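# Mount small gear between tester centres, meshing big gear

## Task

Place the small gear on the tester, held between its two centres, so its teeth engage the big gear that sits on the tester's slide; then open the gripper and withdraw the arm so nothing touches the gear.

## Robot and tools

Robot: two six-joint arms, left_arm and right_arm, each ending in a parallel two-finger gripper. The names are labels only and do not mark a side of any image. Cameras: cam_head_left and cam_head_right (504x504, head mounted) and cam_left_wrist and cam_right_wrist (616x616 fisheye, on the wrists). Pixel (0,0) is the top-left corner.

Scene frame: origin on the table surface midway between the arms, +x out over the table, +z up, left_arm on the +y side. Positions are in metres. Each gripper's reported point lies between the finger pads, roughly 1 cm short of the fingertips; fingers point along the gripper's +z axis and close along its y axis. Reported hand positions can be somewhat wrong, especially with the arm stretched far.

Tool execute_actions, argument actions: a list holding at most one item, or empty.
- Empty list: no command; just returns the current state.
- Motion item: {"rows": [...], "steps": n}, n from 1 to 15 (default 15), each step 1/30 s. Each row is applied for one step; if there are fewer rows than steps, the last row is held. Every row is one flat list of 14 numbers covering both arms: left_arm waist, shoulder, elbow, wrist pitch, wrist yaw, wrist roll, opening, then the same seven for right_arm. Send both arms' values even if only one should move.
- Joint values are absolute target angles in radians (not offsets), in the same form as the Joint positions line. Stated ranges per arm: waist -2.618 to 3.054, shoulder 0.000 to 3.142, elbow 0.000 to 3.142, wrist pitch -1.571 to 1.571, wrist yaw -1.571 to 1.571, wrist roll -2.094 to 2.094. True ends may differ by up to 0.036 rad. A target more than 0.036 rad beyond an end, and farther out than the joint's last reported angle, makes the whole call refused (nothing sent). Targets past the true end are clipped there, and the result may say "joint sent to its limit"; absence of that note does not prove there is more room.
- Opening is an absolute value from -1 (closed) to +1 (fully open, pad gap 0.094 m).
- Wait item: {"steps": n}, no rows, n up to 300; it returns after that many steps since the previous result, with your reply time counted toward them.
- Optional pictures: true/false controls whether camera images come back (default yes).

Motion limits: each joint's target is kept within a fixed lead of its measured angle per step (waist 0.202, shoulder 0.258, elbow 0.238, wrist pitch 0.573, wrist yaw and roll 0.522 rad), and if targets would move the gripper over 70 mm from where it is, all are pulled back proportionally. Far moves therefore take several calls. The simulation keeps running while you think and write; arms continue toward the last row sent until they settle or a step is HELD, after which only a new action moves them further. Fingers already moving keep moving.

Result lines: the state line gives each gripper's position and orientation quaternion (w,x,y,z) in the scene frame. Joint positions and Joint velocities list each arm's six joints (rad, rad/s) then the pad gap (m, m/s). grip_measured is the finger opening on the command scale; each gripper's reading may be off by about 1 mm, consistently. "joint command not followed" means a clearance check altered or blocked joint targets on some steps (the rest of the row still ran). HELD marks steps where your row was partly or wholly not sent. MOTOR HOT appears from 75 °C; OVER-TEMPERATURE FAULT means an arm was stopped (at 90 °C for 10 s; at 100 °C it goes limp and falls, dropping anything held).

Gripping: fingers move to where grip_measured would equal your command. To hold something, command about 0.03 below its grip_measured value; a smaller margin holds more gently. Pad force tops out near 50 to 62 N (less on some grippers, and less on parts under about 2 mm thick). Holding a load heats motors, even while you are thinking, so avoid long holds.

Tool zoom_image: {"camera": name, "region": [x0, y0, x1, y1]} in pixels of that camera's latest full image, at most 504x504; returns an enlarged, sharper view.

Tool finished_scene: {"scene": number of the current scene}. Call it only once the gear is mounted, released and the arm has backed away. Replying without any tool call ends everything.

Cautions: do not drop or knock anything off the table; avoid slams, hard pushes and slips; never let the arms strike or press on each other. Occasional outside tugs on a held part or nudges on loose objects can happen, so grip firmly and re-check with the cameras. Smooth, economical motion is preferred.

Each tool is called after "Emit:" as name([rows], argument=value, ...), one row to a line, values as JSON.

## Session

Emit:
execute_actions(actions=[])

Scene clock: 0.00 s of 4200.00 s.
left_arm: end_effector_position=(+0.1810, -0.0149, +0.1034) grip_measured=+1.000 end_effector_quat_wxyz=(+0.097, +0.591, +0.793, +0.113) | right_arm: end_effector_position=(+0.5262, -0.4716, +0.1415) grip_measured=+1.000 end_effector_quat_wxyz=(+0.132, +0.555, +0.822, +0.008)
Joint positions: left_arm=[-1.206  1.812  1.448 -1.161 -0.295  0.091  0.094] | right_arm=[-0.047  2.376  2.459 -1.399  0.074  0.932  0.094]
Joint velocities: left_arm=[-0.022 -0.022  0.002 -0.051 -0.037 -0.037  0.   ] | right_arm=[-0.012  0.017  0.007  0.022  0.037 -0.022  0.   ]

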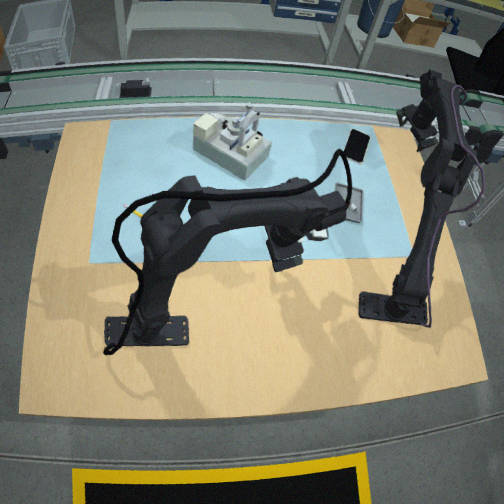

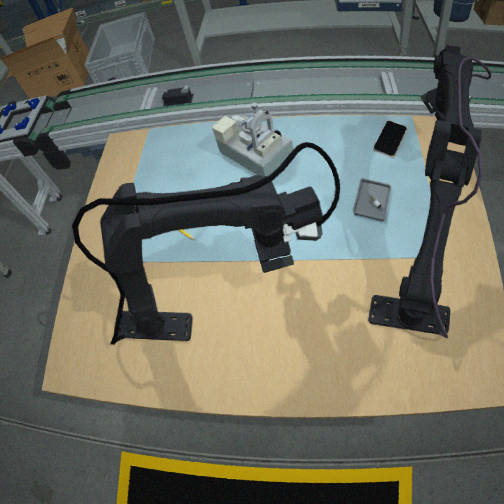

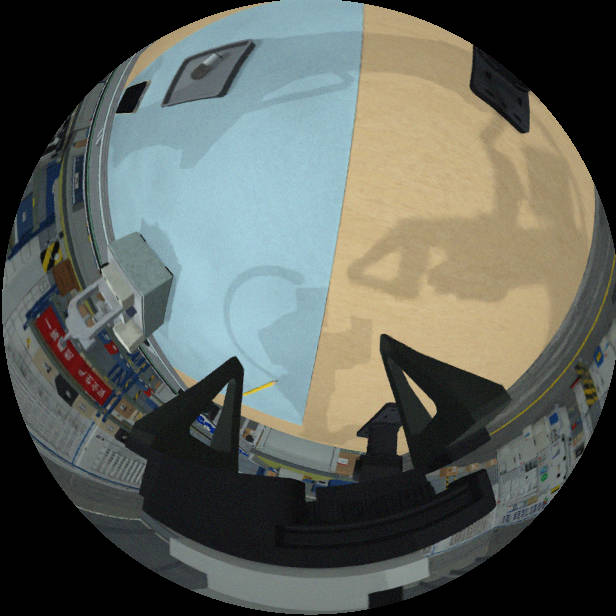

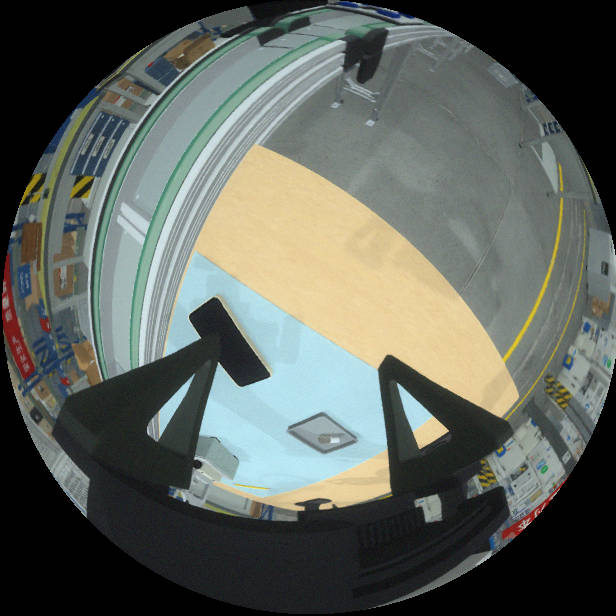

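Emit:
zoom_image(camera="cam_head_left", region=[180, 90, 290, 190])

Emit:
zoom_image(camera="cam_head_right", region=[200, 90, 410, 240])

Emit:
zoom_image(camera="cam_left_wrist", region=[50, 220, 190, 360])

Region (180, 90, 290, 190) of cam_head_left's 504x504 image, scaled by 4.582, with more detail than that image has; it fills the top 458 rows of this view, and the rest is white.

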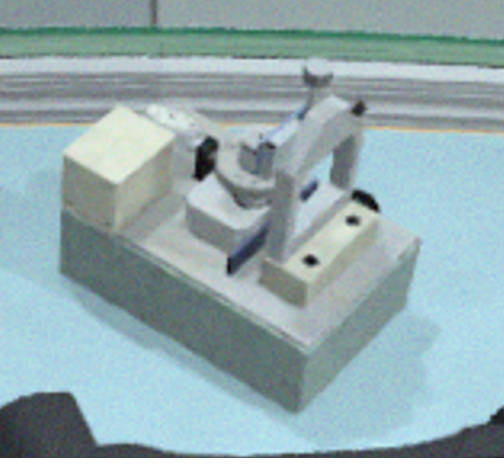

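Region (200, 90, 410, 240) of cam_head_right's 504x504 image, scaled by 2.400, with more detail than that image has; it fills the top 360 rows of this view, and the rest is white.

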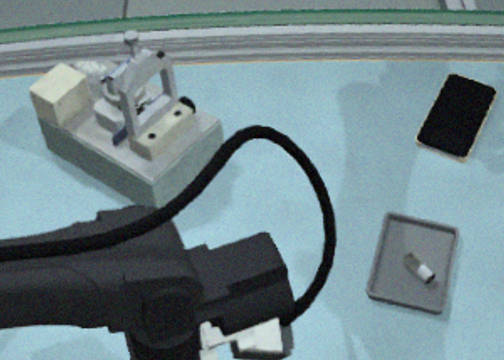

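Region (50, 220, 190, 360) of cam_left_wrist's 616x616 image, scaled by 3.600, with more detail than that image has.

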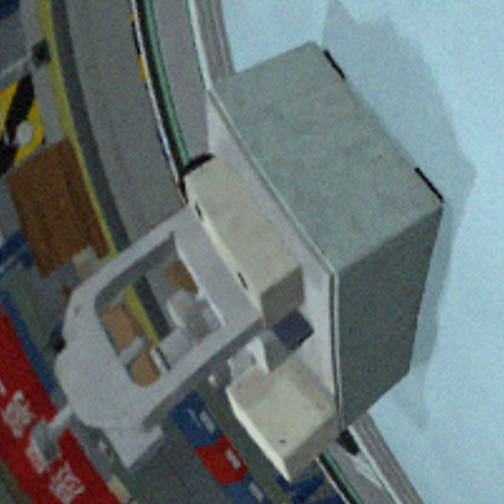

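Emit:
execute_actions([
  {"rows":[[-0.6,1.5,1.4,-1.0,0,0,1,0.2,1.8,1.6,-1.3,0,0,1]],"steps":15},
], pictures=false)

Emit:
execute_actions([
  {"steps":60},
])

Scene clock: 40.40 s of 4200.00 s.
left_arm: end_effector_position=(+0.3141, +0.0930, +0.1973) grip_measured=+1.000 end_effector_quat_wxyz=(+0.230, +0.278, +0.931, -0.052) | right_arm: end_effector_position=(+0.3805, -0.3276, +0.1528) grip_measured=+1.000 end_effector_quat_wxyz=(+0.046, +0.036, +0.998, +0.004)
Joint positions: left_arm=[-0.587  1.497  1.401 -1.    -0.031  0.009  0.094] | right_arm=[ 0.216  1.775  1.626 -1.329 -0.004  0.088  0.094]
Joint velocities: left_arm=[-0.183  0.007 -0.007 -0.037  0.095 -0.037  0.   ] | right_arm=[-0.154  0.154 -0.33  -0.007 -0.095 -0.579  0.   ]
Steps of this call (steps 1 to 90: nothing new was sent; then 36.90 s passed at rest; steps 91 to 105: all 15 steps of this action). Readings (joint positions):
91: left_arm=[-1.185 1.787 1.433 -1.132 -0.243 0.081] | right_arm=[-0.039 2.356 2.423 -1.378 0.074 0.884]
92: left_arm=[-1.147 1.747 1.411 -1.107 -0.189 0.071] | right_arm=[-0.026 2.325 2.368 -1.362 0.072 0.828]
94: left_arm=[-1.035 1.648 1.401 -1.084 -0.126 0.054] | right_arm=[0.024 2.251 2.261 -1.348 0.066 0.714]
98: left_arm=[-0.735 1.497 1.401 -1.014 -0.052 0.027] | right_arm=[0.167 2.033 1.982 -1.299 0.033 0.405]
105: the state above

Scene clock: 42.40 s of 4200.00 s.
left_arm: end_effector_position=(+0.3102, +0.0869, +0.1972) grip_measured=+1.000 end_effector_quat_wxyz=(+0.227, +0.284, +0.930, -0.064) | right_arm: end_effector_position=(+0.3807, -0.3305, +0.1416) grip_measured=+1.000 end_effector_quat_wxyz=(+0.036, -0.001, +0.999, +0.001)
Joint positions: left_arm=[-0.596  1.497  1.401 -1.    -0.008  0.007  0.094] | right_arm=[ 0.208  1.794  1.606 -1.311 -0.002  0.007  0.094]
Joint velocities: left_arm=[-0.027  0.007  0.002 -0.007  0.007  0.051  0.   ] | right_arm=[-0.002 -0.017  0.017 -0.081  0.051 -0.081  0.   ]
Steps of this call (steps 1 to 30: the robot went on to your last target; steps 31 to 60: nothing new was sent). Readings (joint positions):
1: left_arm=[-0.592 1.497 1.401 -1.000 -0.026 0.009] | right_arm=[0.212 1.781 1.617 -1.327 -0.003 0.072]
2: left_arm=[-0.594 1.497 1.401 -1.000 -0.021 0.009] | right_arm=[0.209 1.786 1.611 -1.326 -0.003 0.059]
4: left_arm=[-0.596 1.497 1.401 -1.000 -0.015 0.008] | right_arm=[0.208 1.793 1.606 -1.323 -0.002 0.041]
8: left_arm=[-0.596 1.497 1.401 -1.000 -0.011 0.008] | right_arm=[0.208 1.794 1.606 -1.316 -0.002 0.021]
60: the state above
All arms were judged still, so your last target was given up. Only a new action makes them travel on or press farther. Fingers that are still opening or closing keep moving.

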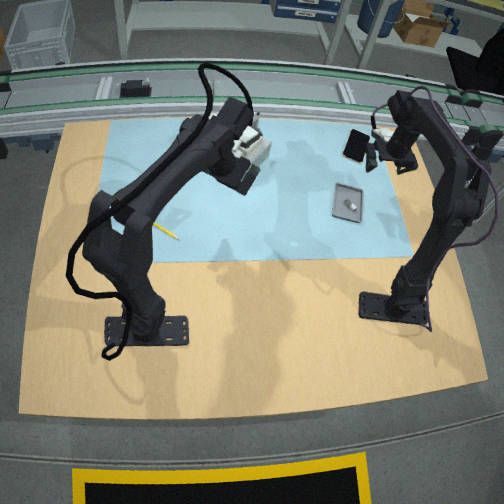

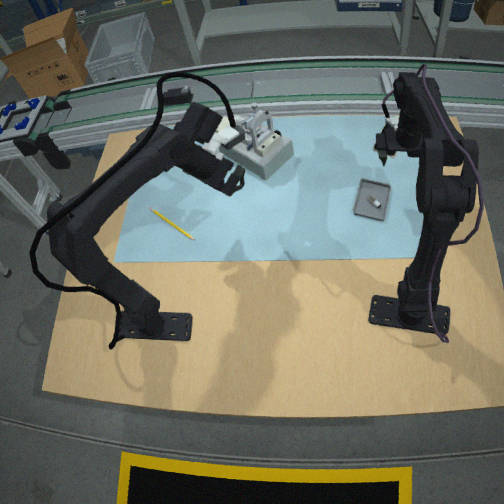

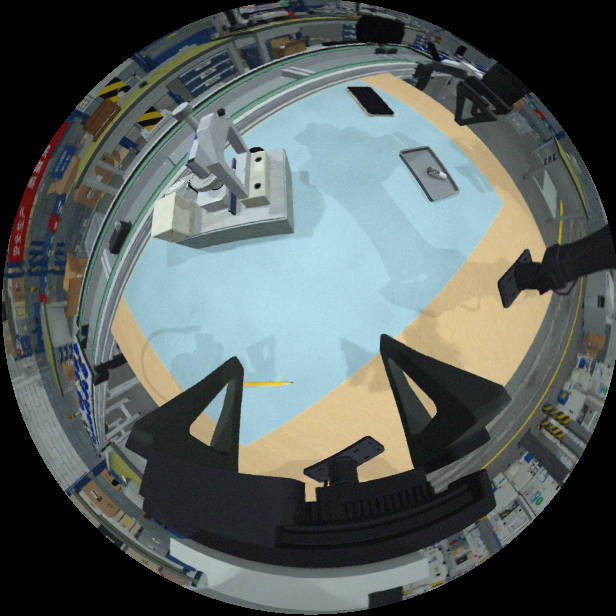

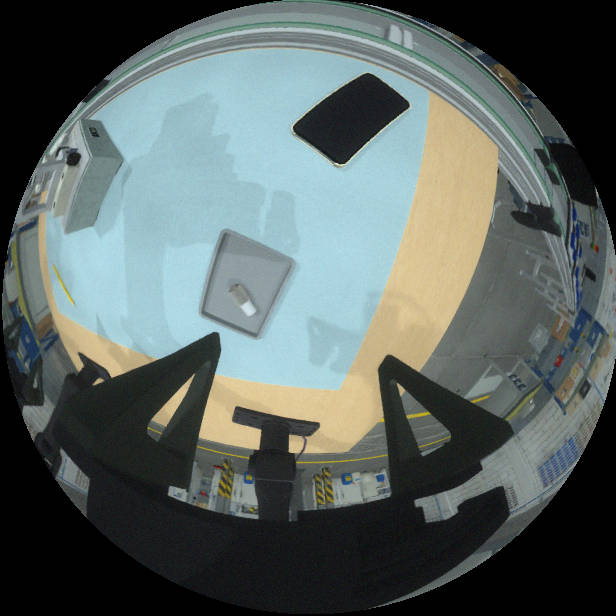

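Emit:
zoom_image(camera="cam_left_wrist", region=[140, 90, 310, 260])

Emit:
zoom_image(camera="cam_right_wrist", region=[190, 220, 310, 340])

Region (140, 90, 310, 260) of cam_left_wrist's 616x616 image, scaled by 2.965, with more detail than that image has.

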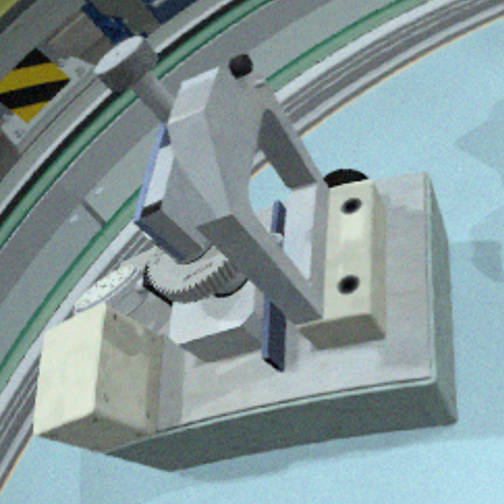

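Region (190, 220, 310, 340) of cam_right_wrist's 616x616 image, scaled by 4.200, with more detail than that image has.

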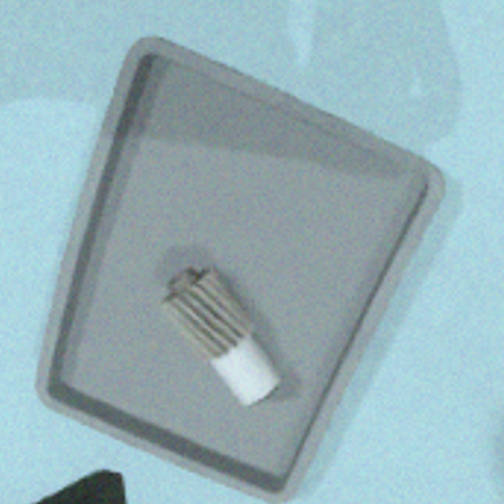

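Emit:
execute_actions([
  {"rows":[[-0.1,1.3,1.3,-0.8,0,0,1,0.5,1.3,0.9,0,0,0,1]],"steps":15},
], pictures=false)

Emit:
execute_actions([
  {"rows":[[-0.1,1.3,1.3,-0.8,0,0,1,0.85,1.296,0.481,0.515,-0.2,0,1]],"steps":15},
], pictures=false)

Emit:
execute_actions([
  {"steps":30},
])

Scene clock: 64.03 s of 4200.00 s.
left_arm: end_effector_position=(+0.3729, +0.2582, +0.2557) grip_measured=+1.000 end_effector_quat_wxyz=(+0.373, +0.039, +0.927, -0.010) | right_arm: end_effector_position=(+0.4263, -0.2057, +0.2114) grip_measured=+1.000 end_effector_quat_wxyz=(+0.496, -0.134, +0.854, +0.082)
Joint positions: left_arm=[-0.093  1.308  1.314 -0.813 -0.011  0.003  0.094] | right_arm=[ 0.511  1.298  0.904 -0.123 -0.007  0.004  0.094]
Joint velocities: left_arm=[ 0.002 -0.012  0.007  0.037 -0.007 -0.037  0.   ] | right_arm=[ 0.002  0.002 -0.022  0.886  0.007 -0.081  0.   ]
Steps of this call (steps 1 to 90: nothing new was sent; then 18.13 s passed at rest; steps 91 to 105: all 15 steps of this action). Readings (joint positions):
91: left_arm=[-0.573 1.475 1.378 -0.964 0.008 0.008] | right_arm=[0.225 1.763 1.559 -1.233 0.009 0.007]
92: left_arm=[-0.526 1.441 1.345 -0.931 0.018 0.008] | right_arm=[0.257 1.714 1.485 -1.130 0.017 0.007]
94: left_arm=[-0.389 1.374 1.316 -0.900 0.016 0.008] | right_arm=[0.359 1.600 1.342 -0.953 0.019 0.007]
98: left_arm=[-0.116 1.310 1.314 -0.829 -0.008 0.005] | right_arm=[0.514 1.335 1.023 -0.514 -0.010 0.005]
105: the state above

Scene clock: 64.53 s of 4200.00 s.
left_arm: end_effector_position=(+0.3732, +0.2576, +0.2561) grip_measured=+1.000 end_effector_quat_wxyz=(+0.374, +0.039, +0.927, -0.012) | right_arm: end_effector_position=(+0.3184, -0.0727, +0.1444) grip_measured=+1.000 end_effector_quat_wxyz=(+0.510, -0.313, +0.760, +0.256)
Joint positions: left_arm=[-0.093  1.308  1.314 -0.812 -0.008  0.003  0.094] | right_arm=[ 0.854  1.293  0.461  0.467 -0.187  0.004  0.094]
Joint velocities: left_arm=[-0.007 -0.007 -0.007  0.007 -0.007 -0.007  0.   ] | right_arm=[-0.012 -0.002  0.017  0.359 -0.022  0.007  0.   ]
Steps of this call (steps 1 to 15: all 15 steps of this action). Readings (joint positions):
1: left_arm=[-0.093 1.308 1.314 -0.813 -0.010 0.003] | right_arm=[0.529 1.296 0.872 -0.028 -0.013 0.005]
2: left_arm=[-0.093 1.308 1.314 -0.813 -0.010 0.003] | right_arm=[0.569 1.293 0.824 0.083 -0.029 0.005]
4: left_arm=[-0.093 1.308 1.314 -0.812 -0.009 0.003] | right_arm=[0.679 1.293 0.715 0.233 -0.072 0.005]
8: left_arm=[-0.093 1.308 1.314 -0.812 -0.008 0.003] | right_arm=[0.846 1.293 0.501 0.373 -0.160 0.004]
15: the state above

Scene clock: 65.53 s of 4200.00 s.
left_arm: end_effector_position=(+0.3732, +0.2576, +0.2561) grip_measured=+1.000 end_effector_quat_wxyz=(+0.374, +0.039, +0.927, -0.012) | right_arm: end_effector_position=(+0.3205, -0.0701, +0.1540) grip_measured=+1.000 end_effector_quat_wxyz=(+0.525, -0.311, +0.748, +0.261)
Joint positions: left_arm=[-0.093  1.308  1.314 -0.812 -0.008  0.003  0.094] | right_arm=[ 0.854  1.293  0.461  0.508 -0.192  0.004  0.094]
Joint velocities: left_arm=[-0.007 -0.002 -0.002 -0.007 -0.007 -0.051  0.   ] | right_arm=[-0.002  0.017  0.007  0.066 -0.007 -0.037  0.   ]
Steps of this call (steps 1 to 30: the robot went on to your last target). Readings (joint positions):
1: left_arm=[-0.093 1.308 1.314 -0.812 -0.008 0.003] | right_arm=[0.854 1.293 0.461 0.477 -0.188 0.004]
2: left_arm=[-0.093 1.308 1.314 -0.812 -0.008 0.003] | right_arm=[0.854 1.293 0.461 0.484 -0.189 0.004]
4: left_arm=[-0.093 1.308 1.314 -0.812 -0.008 0.003] | right_arm=[0.854 1.293 0.461 0.494 -0.190 0.004]
8: left_arm=[-0.093 1.308 1.314 -0.812 -0.008 0.003] | right_arm=[0.854 1.293 0.461 0.504 -0.191 0.004]
30: the state above
All arms were judged still, so your last target was given up. Only a new action makes them travel on or press farther. Fingers that are still opening or closing keep moving.

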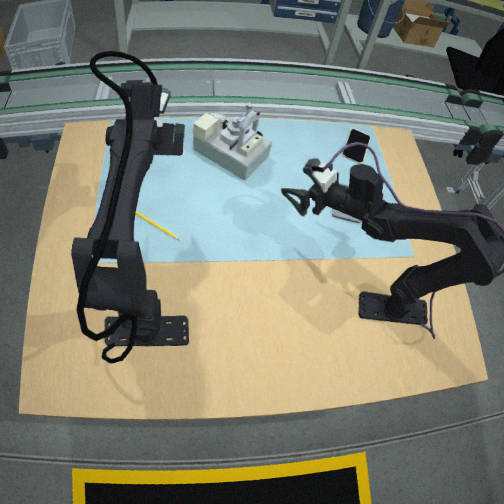

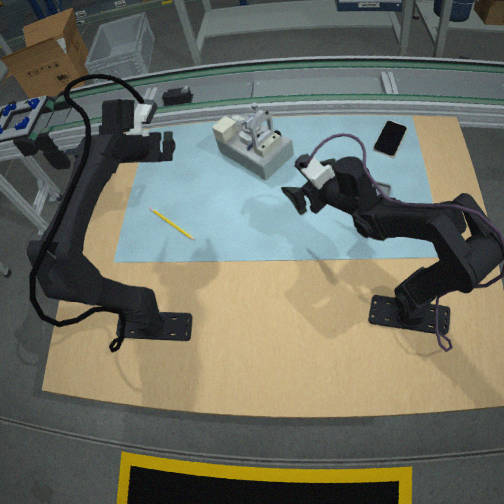

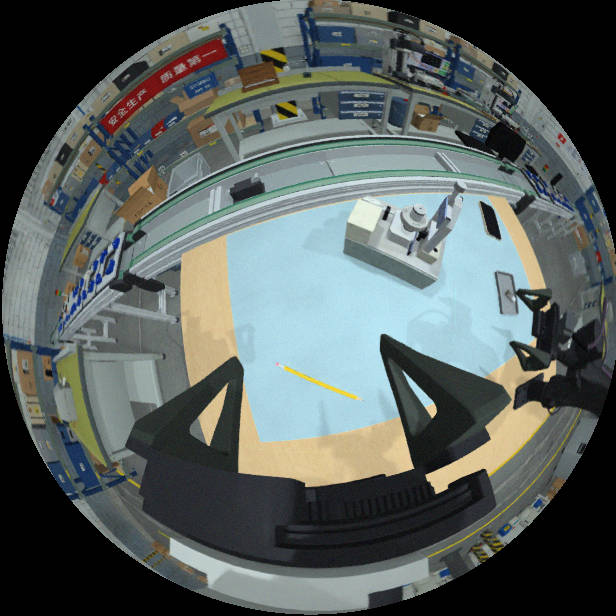

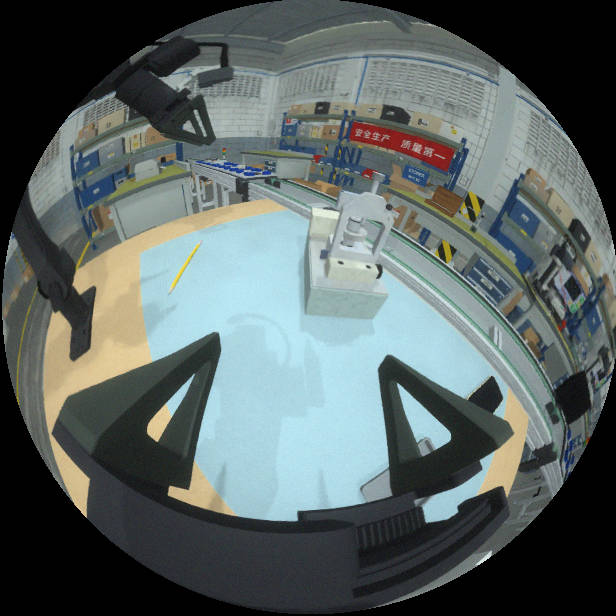

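Emit:
zoom_image(camera="cam_right_wrist", region=[290, 165, 420, 325])

Emit:
zoom_image(camera="cam_left_wrist", region=[340, 170, 480, 300])

Region (290, 165, 420, 325) of cam_right_wrist's 616x616 image, scaled by 3.150, with more detail than that image has; it fills the left 410 columns of this view, and the rest is white.

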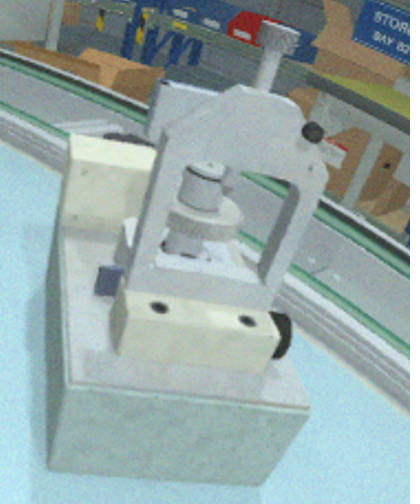

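Region (340, 170, 480, 300) of cam_left_wrist's 616x616 image, scaled by 3.600, with more detail than that image has; it fills the top 468 rows of this view, and the rest is white.

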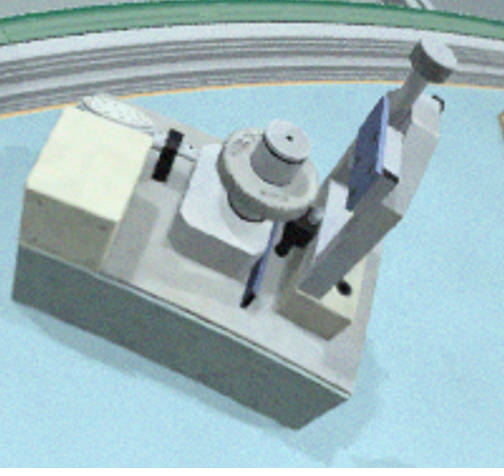

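Emit:
execute_actions([
  {"rows":[[-0.1,1.3,1.3,-0.8,0,0,1,0.8,1.6,0.47,1.2,-0.25,0,-0.5],[-0.1,1.3,1.3,-0.8,0,0,1,0.8,1.6,0.47,1.2,-0.25,0,-0.5],[-0.1,1.3,1.3,-0.8,0,0,1,0.8,1.6,0.47,1.2,-0.25,0,-0.5],[-0.1,1.3,1.3,-0.8,0,0,1,0.8,1.6,0.47,1.2,-0.25,0,-0.5],[-0.1,1.3,1.3,-0.8,0,0,1,0.8,1.6,0.47,1.2,-0.25,0,-0.5],[-0.1,1.3,1.3,-0.8,0,0,1,0.8,1.6,0.47,1.2,-0.25,0,-0.5],[-0.1,1.3,1.3,-0.8,0,0,1,0.8,1.7,0.47,1.4,-0.25,0,-0.5],[-0.1,1.3,1.3,-0.8,0,0,1,0.8,1.7,0.47,1.5,-0.25,0,-0.5],[-0.1,1.3,1.3,-0.8,0,0,1,0.8,1.8,0.47,1.5,-0.25,0,-0.5],[-0.1,1.3,1.3,-0.8,0,0,1,0.8,1.85,0.47,1.5,-0.25,0,-0.5],[-0.1,1.3,1.3,-0.8,0,0,1,0.75,1.976,0.48,1.505,-0.3,0,-0.5]],"steps":15},
], pictures=false)

Emit:
execute_actions([
  {"steps":30},
])

Scene clock: 86.53 s of 4200.00 s.
left_arm: end_effector_position=(+0.3732, +0.2576, +0.2561) grip_measured=+1.000 end_effector_quat_wxyz=(+0.374, +0.039, +0.927, -0.012) | right_arm: end_effector_position=(+0.3821, -0.0575, +0.1056) grip_measured=-0.497 end_effector_quat_wxyz=(+0.622, -0.289, +0.671, +0.284)
Joint positions: left_arm=[-0.093  1.308  1.314 -0.812 -0.008  0.003  0.094] | right_arm=[ 0.761  1.972  0.479  1.425 -0.272  0.003  0.024]
Joint velocities: left_arm=[-0.002  0.022  0.007 -0.037  0.095 -0.007  0.   ] | right_arm=[-0.164  0.632  0.002 -0.066 -0.095 -0.051  0.001]
Steps of this call (steps 1 to 90: nothing new was sent; then 17.50 s passed at rest; steps 91 to 105: all 15 steps of this action). Readings (joint positions):
91: left_arm=[-0.093 1.308 1.314 -0.812 -0.008 0.003] | right_arm=[0.847 1.330 0.457 0.596 -0.206 0.003]
92: left_arm=[-0.093 1.308 1.314 -0.812 -0.008 0.003] | right_arm=[0.836 1.404 0.462 0.725 -0.216 0.003]
94: left_arm=[-0.093 1.308 1.314 -0.812 -0.008 0.003] | right_arm=[0.817 1.539 0.471 0.907 -0.222 0.003]
98: left_arm=[-0.093 1.308 1.314 -0.812 -0.008 0.003] | right_arm=[0.809 1.652 0.468 1.134 -0.231 0.003]
105: the state above

Scene clock: 87.53 s of 4200.00 s.
left_arm: end_effector_position=(+0.3732, +0.2576, +0.2561) grip_measured=+1.000 end_effector_quat_wxyz=(+0.374, +0.039, +0.927, -0.012) | right_arm: end_effector_position=(+0.3810, -0.0562, +0.1172) grip_measured=-0.497 end_effector_quat_wxyz=(+0.641, -0.291, +0.648, +0.292)
Joint positions: left_arm=[-0.093  1.308  1.314 -0.812 -0.008  0.003  0.094] | right_arm=[ 0.757  1.987  0.479  1.499 -0.293  0.003  0.024]
Joint velocities: left_arm=[ 0.017 -0.017  0.017  0.022  0.007  0.022  0.   ] | right_arm=[-0.012  0.002 -0.007  0.037 -0.11  -0.037  0.   ]
Steps of this call (steps 1 to 30: the robot went on to your last target). Readings (joint positions):
1: left_arm=[-0.093 1.308 1.314 -0.812 -0.008 0.003] | right_arm=[0.758 1.985 0.479 1.425 -0.274 0.003]
2: left_arm=[-0.093 1.308 1.314 -0.812 -0.008 0.003] | right_arm=[0.757 1.987 0.479 1.427 -0.276 0.003]
4: left_arm=[-0.093 1.308 1.314 -0.812 -0.008 0.003] | right_arm=[0.757 1.987 0.479 1.453 -0.282 0.003]
8: left_arm=[-0.093 1.308 1.314 -0.812 -0.008 0.003] | right_arm=[0.757 1.987 0.479 1.483 -0.288 0.003]
30: the state above
All arms were judged still, so your last target was given up. Only a new action makes them travel on or press farther. Fingers that are still opening or closing keep moving.

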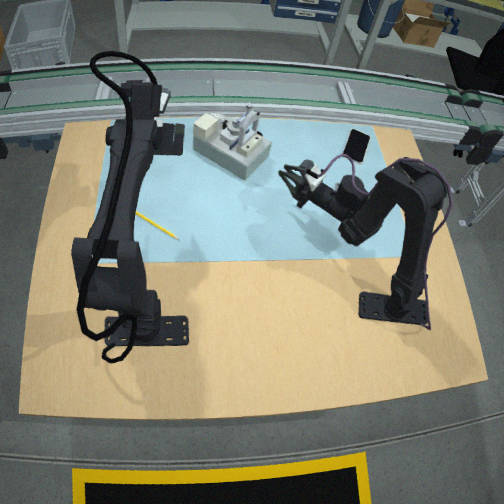

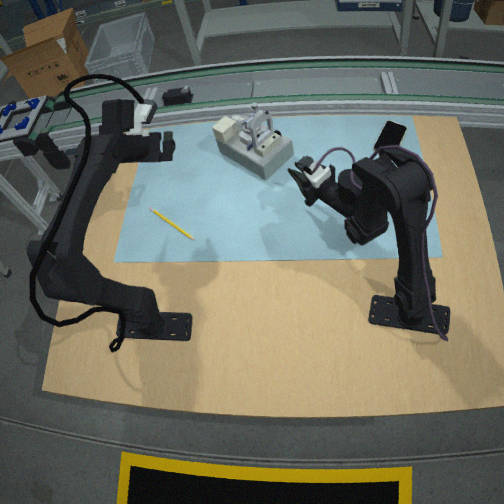

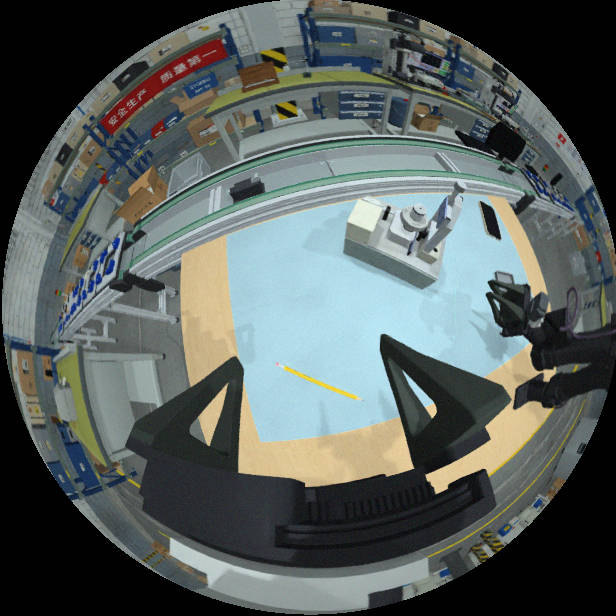

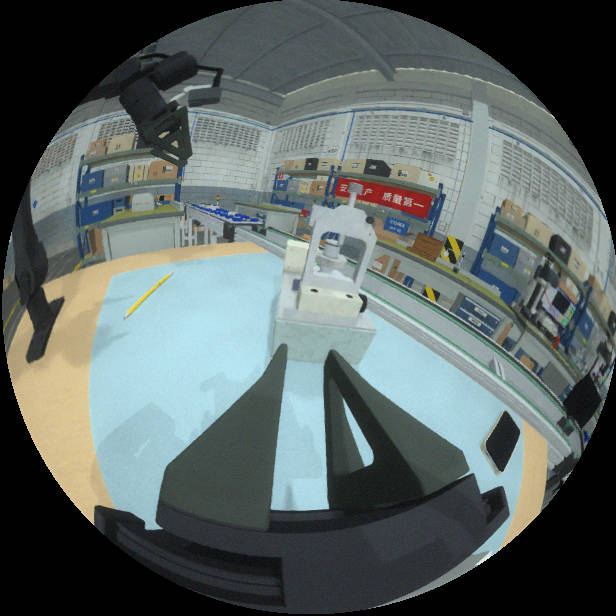

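Emit:
zoom_image(camera="cam_right_wrist", region=[280, 180, 400, 320])

Region (280, 180, 400, 320) of cam_right_wrist's 616x616 image, scaled by 3.600, with more detail than that image has; it fills the left 432 columns of this view, and the rest is white.

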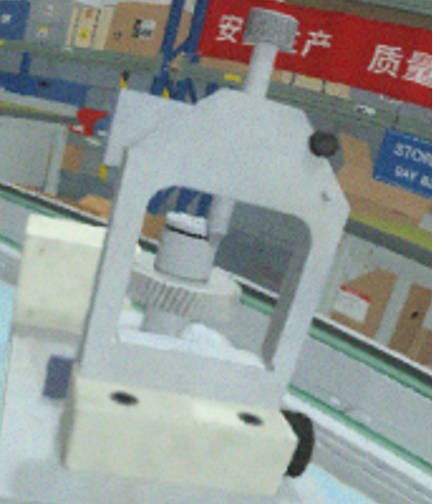

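Emit:
execute_actions([
  {"rows":[[-0.1,1.3,1.3,-0.8,0,0,1,0.43,1.3,0.9,0.3,0,1,-0.2]],"steps":15},
], pictures=false)

Emit:
execute_actions([
  {"rows":[[-0.1,1.3,1.3,-0.8,0,0,1,0.43,1.5,1.31,-1.129,0,2.08,-0.2]],"steps":15},
], pictures=false)

Emit:
execute_actions([
  {"rows":[[-0.1,1.3,1.3,-0.8,0,0,1,0.43,1.752,1.31,-1.129,0,2.08,-0.2]],"steps":15},
], pictures=false)

Emit:
execute_actions([
  {"steps":30},
])

Scene clock: 115.30 s of 4200.00 s.
left_arm: end_effector_position=(+0.3732, +0.2576, +0.2561) grip_measured=+1.000 end_effector_quat_wxyz=(+0.374, +0.039, +0.927, -0.012) | right_arm: end_effector_position=(+0.4646, -0.2316, +0.3646) grip_measured=-0.203 end_effector_quat_wxyz=(+0.634, +0.203, +0.633, +0.394)
Joint positions: left_arm=[-0.093  1.308  1.314 -0.812 -0.008  0.003  0.094] | right_arm=[ 0.423  1.292  0.907  0.501 -0.023  0.869  0.037]
Joint velocities: left_arm=[-0.002 -0.017 -0.012  0.007  0.007 -0.037  0.   ] | right_arm=[-0.007 -0.847  0.32  -0.286 -0.007  0.828 -0.001]
Steps of this call (steps 1 to 90: nothing new was sent; then 24.27 s passed at rest; steps 91 to 105: all 15 steps of this action). Readings (joint positions):
91: left_arm=[-0.093 1.308 1.314 -0.812 -0.008 0.003] | right_arm=[0.747 1.971 0.492 1.450 -0.283 0.046]
92: left_arm=[-0.093 1.308 1.314 -0.812 -0.008 0.003] | right_arm=[0.726 1.944 0.518 1.374 -0.263 0.096]
94: left_arm=[-0.093 1.308 1.314 -0.812 -0.008 0.003] | right_arm=[0.662 1.881 0.589 1.242 -0.218 0.199]
98: left_arm=[-0.093 1.308 1.314 -0.812 -0.008 0.003] | right_arm=[0.525 1.729 0.752 0.973 -0.138 0.427]
105: the state above

Scene clock: 115.80 s of 4200.00 s.
left_arm: end_effector_position=(+0.3732, +0.2576, +0.2561) grip_measured=+1.000 end_effector_quat_wxyz=(+0.374, +0.039, +0.927, -0.012) | right_arm: end_effector_position=(+0.4298, -0.2413, +0.2018) grip_measured=-0.202 end_effector_quat_wxyz=(+0.158, +0.701, +0.627, +0.300)
Joint positions: left_arm=[-0.093  1.308  1.314 -0.812 -0.008  0.003  0.094] | right_arm=[ 0.423  1.485  1.291 -0.685 -0.013  1.91   0.037]
Joint velocities: left_arm=[ 0.002 -0.002  0.012 -0.022 -0.081  0.022  0.   ] | right_arm=[ 0.007  0.012 -0.007 -2.352 -0.066  0.886  0.001]
Steps of this call (steps 1 to 15: all 15 steps of this action). Readings (joint positions):
1: left_arm=[-0.093 1.308 1.314 -0.812 -0.008 0.003] | right_arm=[0.423 1.289 0.954 0.439 -0.020 0.945]
2: left_arm=[-0.093 1.308 1.314 -0.812 -0.008 0.003] | right_arm=[0.423 1.320 1.031 0.362 -0.017 1.029]
4: left_arm=[-0.093 1.308 1.314 -0.812 -0.008 0.003] | right_arm=[0.423 1.413 1.205 0.173 -0.014 1.228]
8: left_arm=[-0.093 1.308 1.314 -0.812 -0.008 0.003] | right_arm=[0.423 1.474 1.291 -0.115 -0.013 1.544]
15: the state above

Scene clock: 116.30 s of 4200.00 s.
left_arm: end_effector_position=(+0.3732, +0.2576, +0.2561) grip_measured=+1.000 end_effector_quat_wxyz=(+0.374, +0.039, +0.927, -0.012) | right_arm: end_effector_position=(+0.3417, -0.2614, +0.0685) grip_measured=-0.202 end_effector_quat_wxyz=(-0.007, +0.796, +0.605, +0.000)
Joint positions: left_arm=[-0.093  1.308  1.314 -0.812 -0.008  0.003  0.094] | right_arm=[ 0.423  1.777  1.296 -1.095 -0.013  2.066  0.037]
Joint velocities: left_arm=[-0.007 -0.007  0.012  0.11  -0.007 -0.022  0.   ] | right_arm=[-0.017 -0.017 -0.012 -0.154  0.066  0.081 -0.001]
Steps of this call (steps 1 to 15: all 15 steps of this action). Readings (joint positions):
1: left_arm=[-0.093 1.308 1.314 -0.812 -0.008 0.003] | right_arm=[0.423 1.499 1.292 -0.752 -0.013 1.932]
2: left_arm=[-0.093 1.308 1.314 -0.812 -0.008 0.003] | right_arm=[0.423 1.526 1.298 -0.798 -0.013 1.950]
4: left_arm=[-0.093 1.308 1.314 -0.812 -0.008 0.003] | right_arm=[0.423 1.614 1.307 -0.877 -0.013 1.987]
8: left_arm=[-0.093 1.308 1.314 -0.812 -0.008 0.003] | right_arm=[0.423 1.770 1.301 -1.012 -0.013 2.038]
15: the state above

Scene clock: 117.30 s of 4200.00 s.
left_arm: end_effector_position=(+0.3732, +0.2576, +0.2561) grip_measured=+1.000 end_effector_quat_wxyz=(+0.374, +0.039, +0.927, -0.012) | right_arm: end_effector_position=(+0.3384, -0.2622, +0.0685) grip_measured=-0.202 end_effector_quat_wxyz=(-0.010, +0.798, +0.602, -0.006)
Joint positions: left_arm=[-0.093  1.308  1.314 -0.812 -0.008  0.003  0.094] | right_arm=[ 0.423  1.777  1.296 -1.109 -0.013  2.072  0.037]
Joint velocities: left_arm=[-0.017 -0.012 -0.017 -0.022 -0.022 -0.037  0.   ] | right_arm=[-0.002 -0.007  0.007 -0.037 -0.022 -0.051  0.   ]
Steps of this call (steps 1 to 30: the robot went on to your last target). Readings (joint positions):
1: left_arm=[-0.093 1.308 1.314 -0.812 -0.008 0.003] | right_arm=[0.423 1.777 1.296 -1.098 -0.013 2.067]
2: left_arm=[-0.093 1.308 1.314 -0.812 -0.008 0.003] | right_arm=[0.423 1.777 1.296 -1.101 -0.013 2.068]
4: left_arm=[-0.093 1.308 1.314 -0.812 -0.008 0.003] | right_arm=[0.423 1.777 1.296 -1.104 -0.013 2.069]
8: left_arm=[-0.093 1.308 1.314 -0.812 -0.008 0.003] | right_arm=[0.423 1.777 1.296 -1.107 -0.013 2.071]
30: the state above
All arms were judged still, so your last target was given up. Only a new action makes them travel on or press farther. Fingers that are still opening or closing keep moving.

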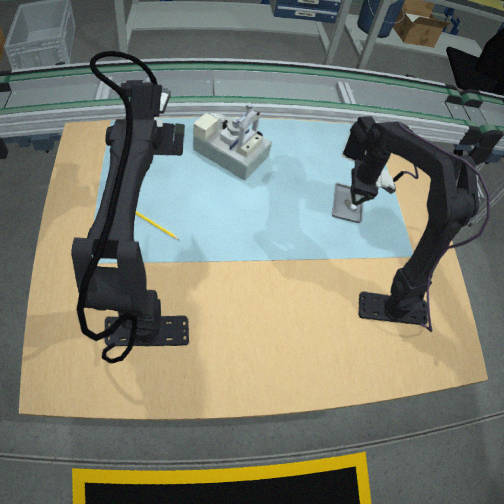

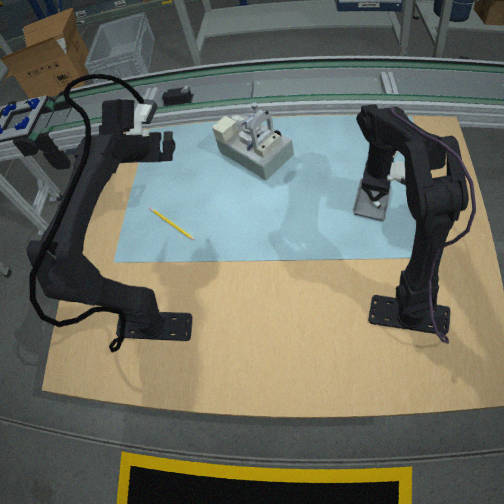

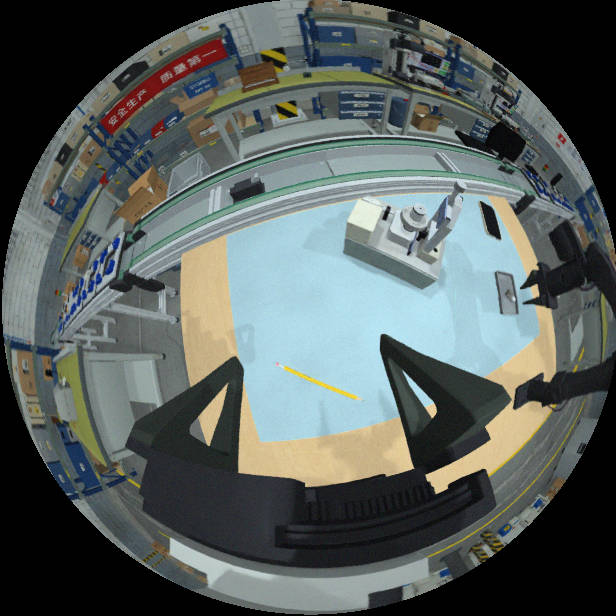

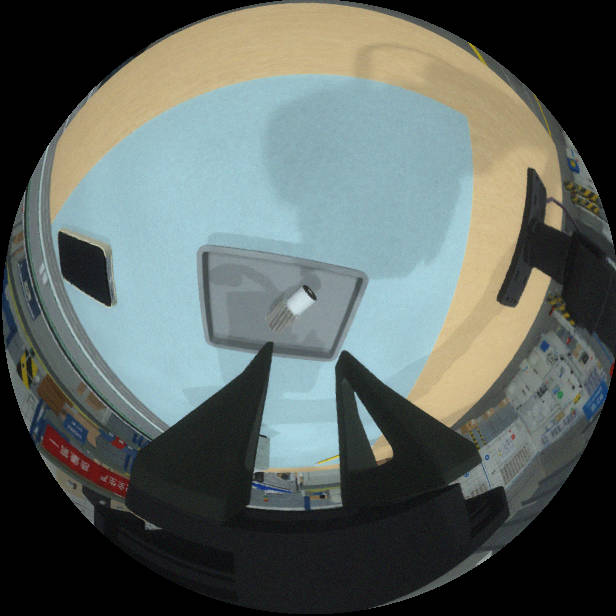

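Emit:
execute_actions([
  {"rows":[[-0.1,1.3,1.3,-0.8,0,0,1,0.43,1.79,1.29,-1.05,0,2.09,0.0],[-0.1,1.3,1.3,-0.8,0,0,1,0.43,1.80,1.28,-1.0,0,2.09,0.0],[-0.1,1.3,1.3,-0.8,0,0,1,0.43,1.81,1.27,-0.97,0,2.09,0.0],[-0.1,1.3,1.3,-0.8,0,0,1,0.43,1.82,1.26,-0.95,0,2.09,0.0],[-0.1,1.3,1.3,-0.8,0,0,1,0.43,1.83,1.25,-0.94,0,2.09,0.0],[-0.1,1.3,1.3,-0.8,0,0,1,0.43,1.84,1.24,-0.94,0,2.09,0.0],[-0.1,1.3,1.3,-0.8,0,0,1,0.43,1.845,1.23,-0.94,0,2.09,0.0]],"steps":15},
], pictures=false)

Emit:
execute_actions([
  {"steps":15},
])

Scene clock: 138.43 s of 4200.00 s.
left_arm: end_effector_position=(+0.3732, +0.2576, +0.2561) grip_measured=+1.000 end_effector_quat_wxyz=(+0.374, +0.039, +0.927, -0.012) | right_arm: end_effector_position=(+0.3534, -0.2588, +0.0359) grip_measured=-0.003 end_effector_quat_wxyz=(-0.002, +0.801, +0.599, +0.010)
Joint positions: left_arm=[-0.093  1.308  1.314 -0.812 -0.008  0.003  0.094] | right_arm=[ 0.423  1.837  1.237 -0.954 -0.013  2.082  0.047]
Joint velocities: left_arm=[ 0.007  0.012 -0.017 -0.007 -0.037 -0.037  0.   ] | right_arm=[ 0.007  0.012 -0.002  0.022 -0.081 -0.007  0.   ]
Steps of this call (steps 1 to 90: nothing new was sent; then 17.63 s passed at rest; steps 91 to 105: all 15 steps of this action). Readings (joint positions):
91: left_arm=[-0.093 1.308 1.314 -0.812 -0.008 0.003] | right_arm=[0.423 1.777 1.296 -1.104 -0.013 2.074]
92: left_arm=[-0.093 1.308 1.314 -0.812 -0.008 0.003] | right_arm=[0.423 1.777 1.295 -1.090 -0.013 2.075]
94: left_arm=[-0.093 1.308 1.314 -0.812 -0.008 0.003] | right_arm=[0.423 1.779 1.289 -1.045 -0.013 2.078]
98: left_arm=[-0.093 1.308 1.314 -0.812 -0.008 0.003] | right_arm=[0.423 1.809 1.261 -0.974 -0.013 2.080]
105: the state above

Scene clock: 138.93 s of 4200.00 s.
left_arm: end_effector_position=(+0.3732, +0.2576, +0.2561) grip_measured=+1.000 end_effector_quat_wxyz=(+0.374, +0.039, +0.927, -0.012) | right_arm: end_effector_position=(+0.3558, -0.2583, +0.0360) grip_measured=-0.003 end_effector_quat_wxyz=(-0.000, +0.801, +0.599, +0.015)
Joint positions: left_arm=[-0.093  1.308  1.314 -0.812 -0.008  0.003  0.094] | right_arm=[ 0.423  1.837  1.237 -0.944 -0.013  2.082  0.047]
Joint velocities: left_arm=[-0.012 -0.002  0.012 -0.022  0.007 -0.051  0.   ] | right_arm=[-0.002 -0.017 -0.007 -0.007 -0.022 -0.081  0.   ]
Steps of this call (steps 1 to 15: the robot went on to your last target). Readings (joint positions):
1: left_arm=[-0.093 1.308 1.314 -0.812 -0.008 0.003] | right_arm=[0.423 1.837 1.237 -0.951 -0.013 2.082]
2: left_arm=[-0.093 1.308 1.314 -0.812 -0.008 0.003] | right_arm=[0.423 1.837 1.237 -0.949 -0.013 2.082]
4: left_arm=[-0.093 1.308 1.314 -0.812 -0.008 0.003] | right_arm=[0.423 1.837 1.237 -0.947 -0.013 2.082]
8: left_arm=[-0.093 1.308 1.314 -0.812 -0.008 0.003] | right_arm=[0.423 1.837 1.237 -0.945 -0.013 2.082]
15: the state above
All arms were judged still, so your last target was given up. Only a new action makes them travel on or press farther. Fingers that are still opening or closing keep moving.

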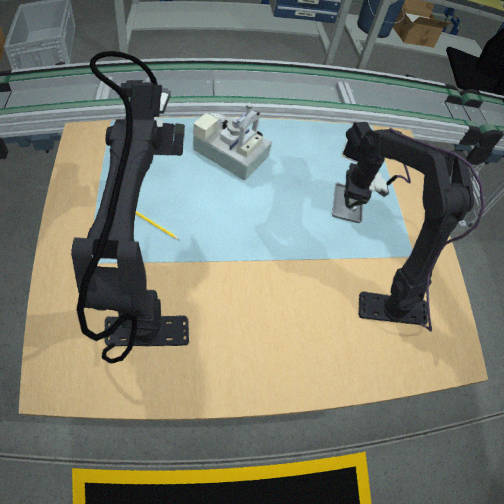

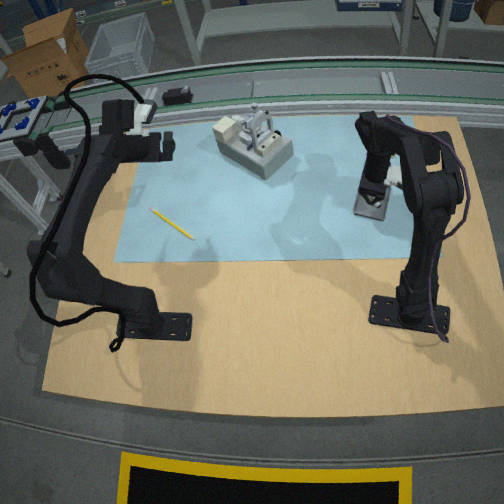

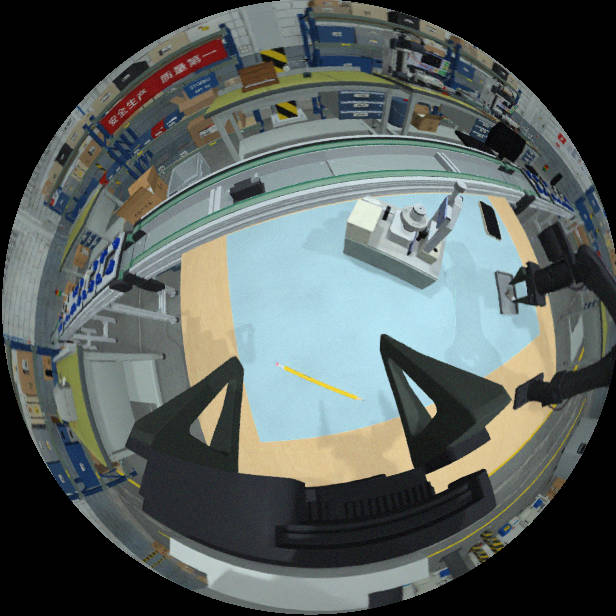

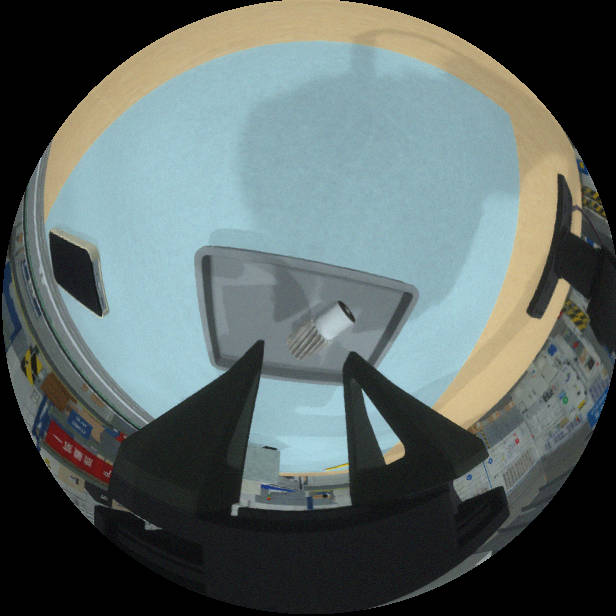

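Emit:
execute_actions([
  {"rows":[[-0.1,1.3,1.3,-0.8,0,0,1,0.43,1.85,1.22,-0.94,0,2.09,0.0],[-0.1,1.3,1.3,-0.8,0,0,1,0.43,1.855,1.21,-0.94,0,2.09,0.0],[-0.1,1.3,1.3,-0.8,0,0,1,0.43,1.86,1.20,-0.93,0,2.09,0.0],[-0.1,1.3,1.3,-0.8,0,0,1,0.43,1.86,1.19,-0.92,0,2.09,0.0],[-0.1,1.3,1.3,-0.8,0,0,1,0.43,1.863,1.18,-0.91,0,2.09,0.0],[-0.1,1.3,1.3,-0.8,0,0,1,0.43,1.863,1.175,-0.895,0,2.09,0.0]],"steps":15},
], pictures=false)

Emit:
execute_actions([
  {"steps":15},
])

Scene clock: 145.93 s of 4200.00 s.
left_arm: end_effector_position=(+0.3732, +0.2576, +0.2561) grip_measured=+1.000 end_effector_quat_wxyz=(+0.374, +0.039, +0.927, -0.012) | right_arm: end_effector_position=(+0.3483, -0.2600, +0.0239) grip_measured=-0.003 end_effector_quat_wxyz=(-0.003, +0.801, +0.598, +0.009)
Joint positions: left_arm=[-0.093  1.308  1.314 -0.812 -0.008  0.003  0.094] | right_arm=[ 0.423  1.837  1.185 -0.903 -0.013  2.082  0.047]
Joint velocities: left_arm=[-0.007  0.022 -0.007 -0.051 -0.037  0.007  0.   ] | right_arm=[ 0.012 -0.002  0.002  0.066  0.051  0.022 -0.   ]
Steps of this call (steps 1 to 90: nothing new was sent; then 3.50 s passed at rest; steps 91 to 105: all 15 steps of this action). Readings (joint positions):
91: left_arm=[-0.093 1.308 1.314 -0.812 -0.008 0.003] | right_arm=[0.423 1.837 1.237 -0.944 -0.013 2.082]
92: left_arm=[-0.093 1.308 1.314 -0.812 -0.008 0.003] | right_arm=[0.423 1.837 1.235 -0.942 -0.013 2.082]
94: left_arm=[-0.093 1.308 1.314 -0.812 -0.008 0.003] | right_arm=[0.423 1.837 1.224 -0.934 -0.013 2.082]
98: left_arm=[-0.093 1.308 1.314 -0.812 -0.008 0.003] | right_arm=[0.423 1.837 1.190 -0.916 -0.013 2.082]
105: the state above

Scene clock: 146.43 s of 4200.00 s.
left_arm: end_effector_position=(+0.3732, +0.2576, +0.2561) grip_measured=+1.000 end_effector_quat_wxyz=(+0.374, +0.039, +0.927, -0.012) | right_arm: end_effector_position=(+0.3495, -0.2597, +0.0239) grip_measured=-0.003 end_effector_quat_wxyz=(-0.002, +0.801, +0.598, +0.012)
Joint positions: left_arm=[-0.093  1.308  1.314 -0.812 -0.008  0.003  0.094] | right_arm=[ 0.423  1.837  1.185 -0.899 -0.013  2.082  0.047]
Joint velocities: left_arm=[-0.002 -0.002 -0.002 -0.037 -0.007 -0.022  0.   ] | right_arm=[ 0.002 -0.002 -0.012  0.022 -0.022 -0.007  0.   ]
Steps of this call (steps 1 to 15: the robot went on to your last target). Readings (joint positions):
1: left_arm=[-0.093 1.308 1.314 -0.812 -0.008 0.003] | right_arm=[0.423 1.837 1.185 -0.902 -0.013 2.082]
2: left_arm=[-0.093 1.308 1.314 -0.812 -0.008 0.003] | right_arm=[0.423 1.837 1.185 -0.902 -0.013 2.082]
4: left_arm=[-0.093 1.308 1.314 -0.812 -0.008 0.003] | right_arm=[0.423 1.837 1.185 -0.900 -0.013 2.082]
8: left_arm=[-0.093 1.308 1.314 -0.812 -0.008 0.003] | right_arm=[0.423 1.837 1.185 -0.899 -0.013 2.082]
15: the state above
All arms were judged still, so your last target was given up. Only a new action makes them travel on or press farther. Fingers that are still opening or closing keep moving.

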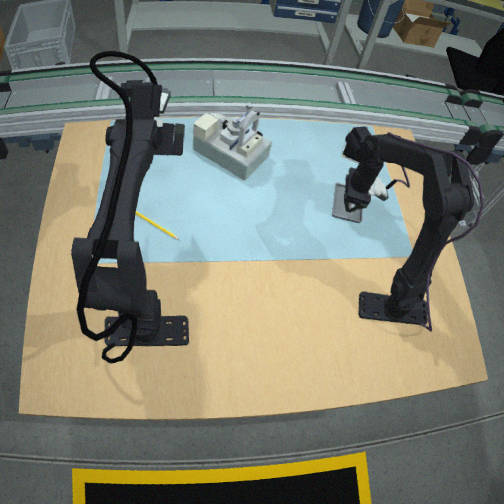

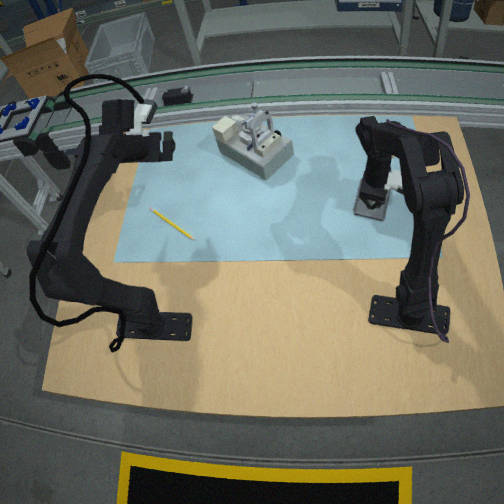

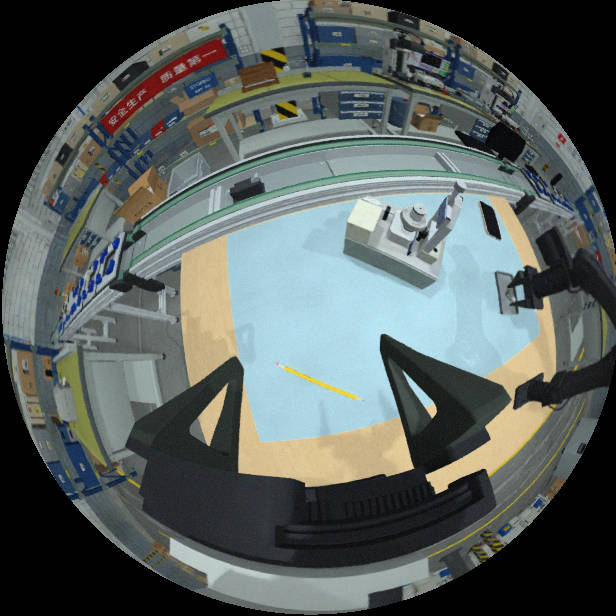

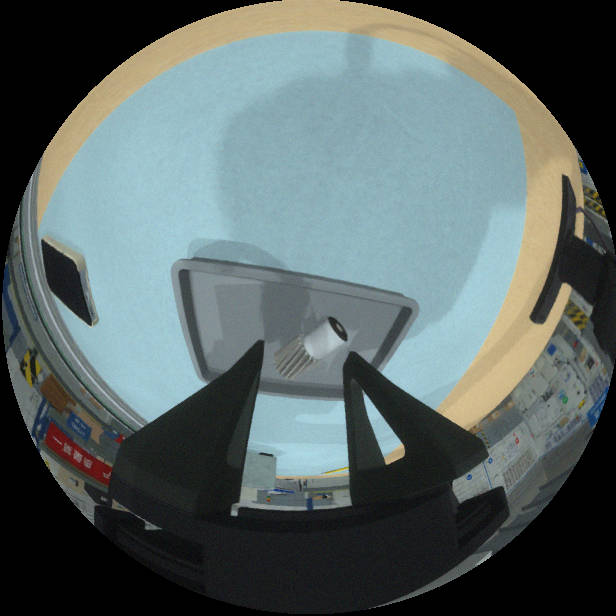

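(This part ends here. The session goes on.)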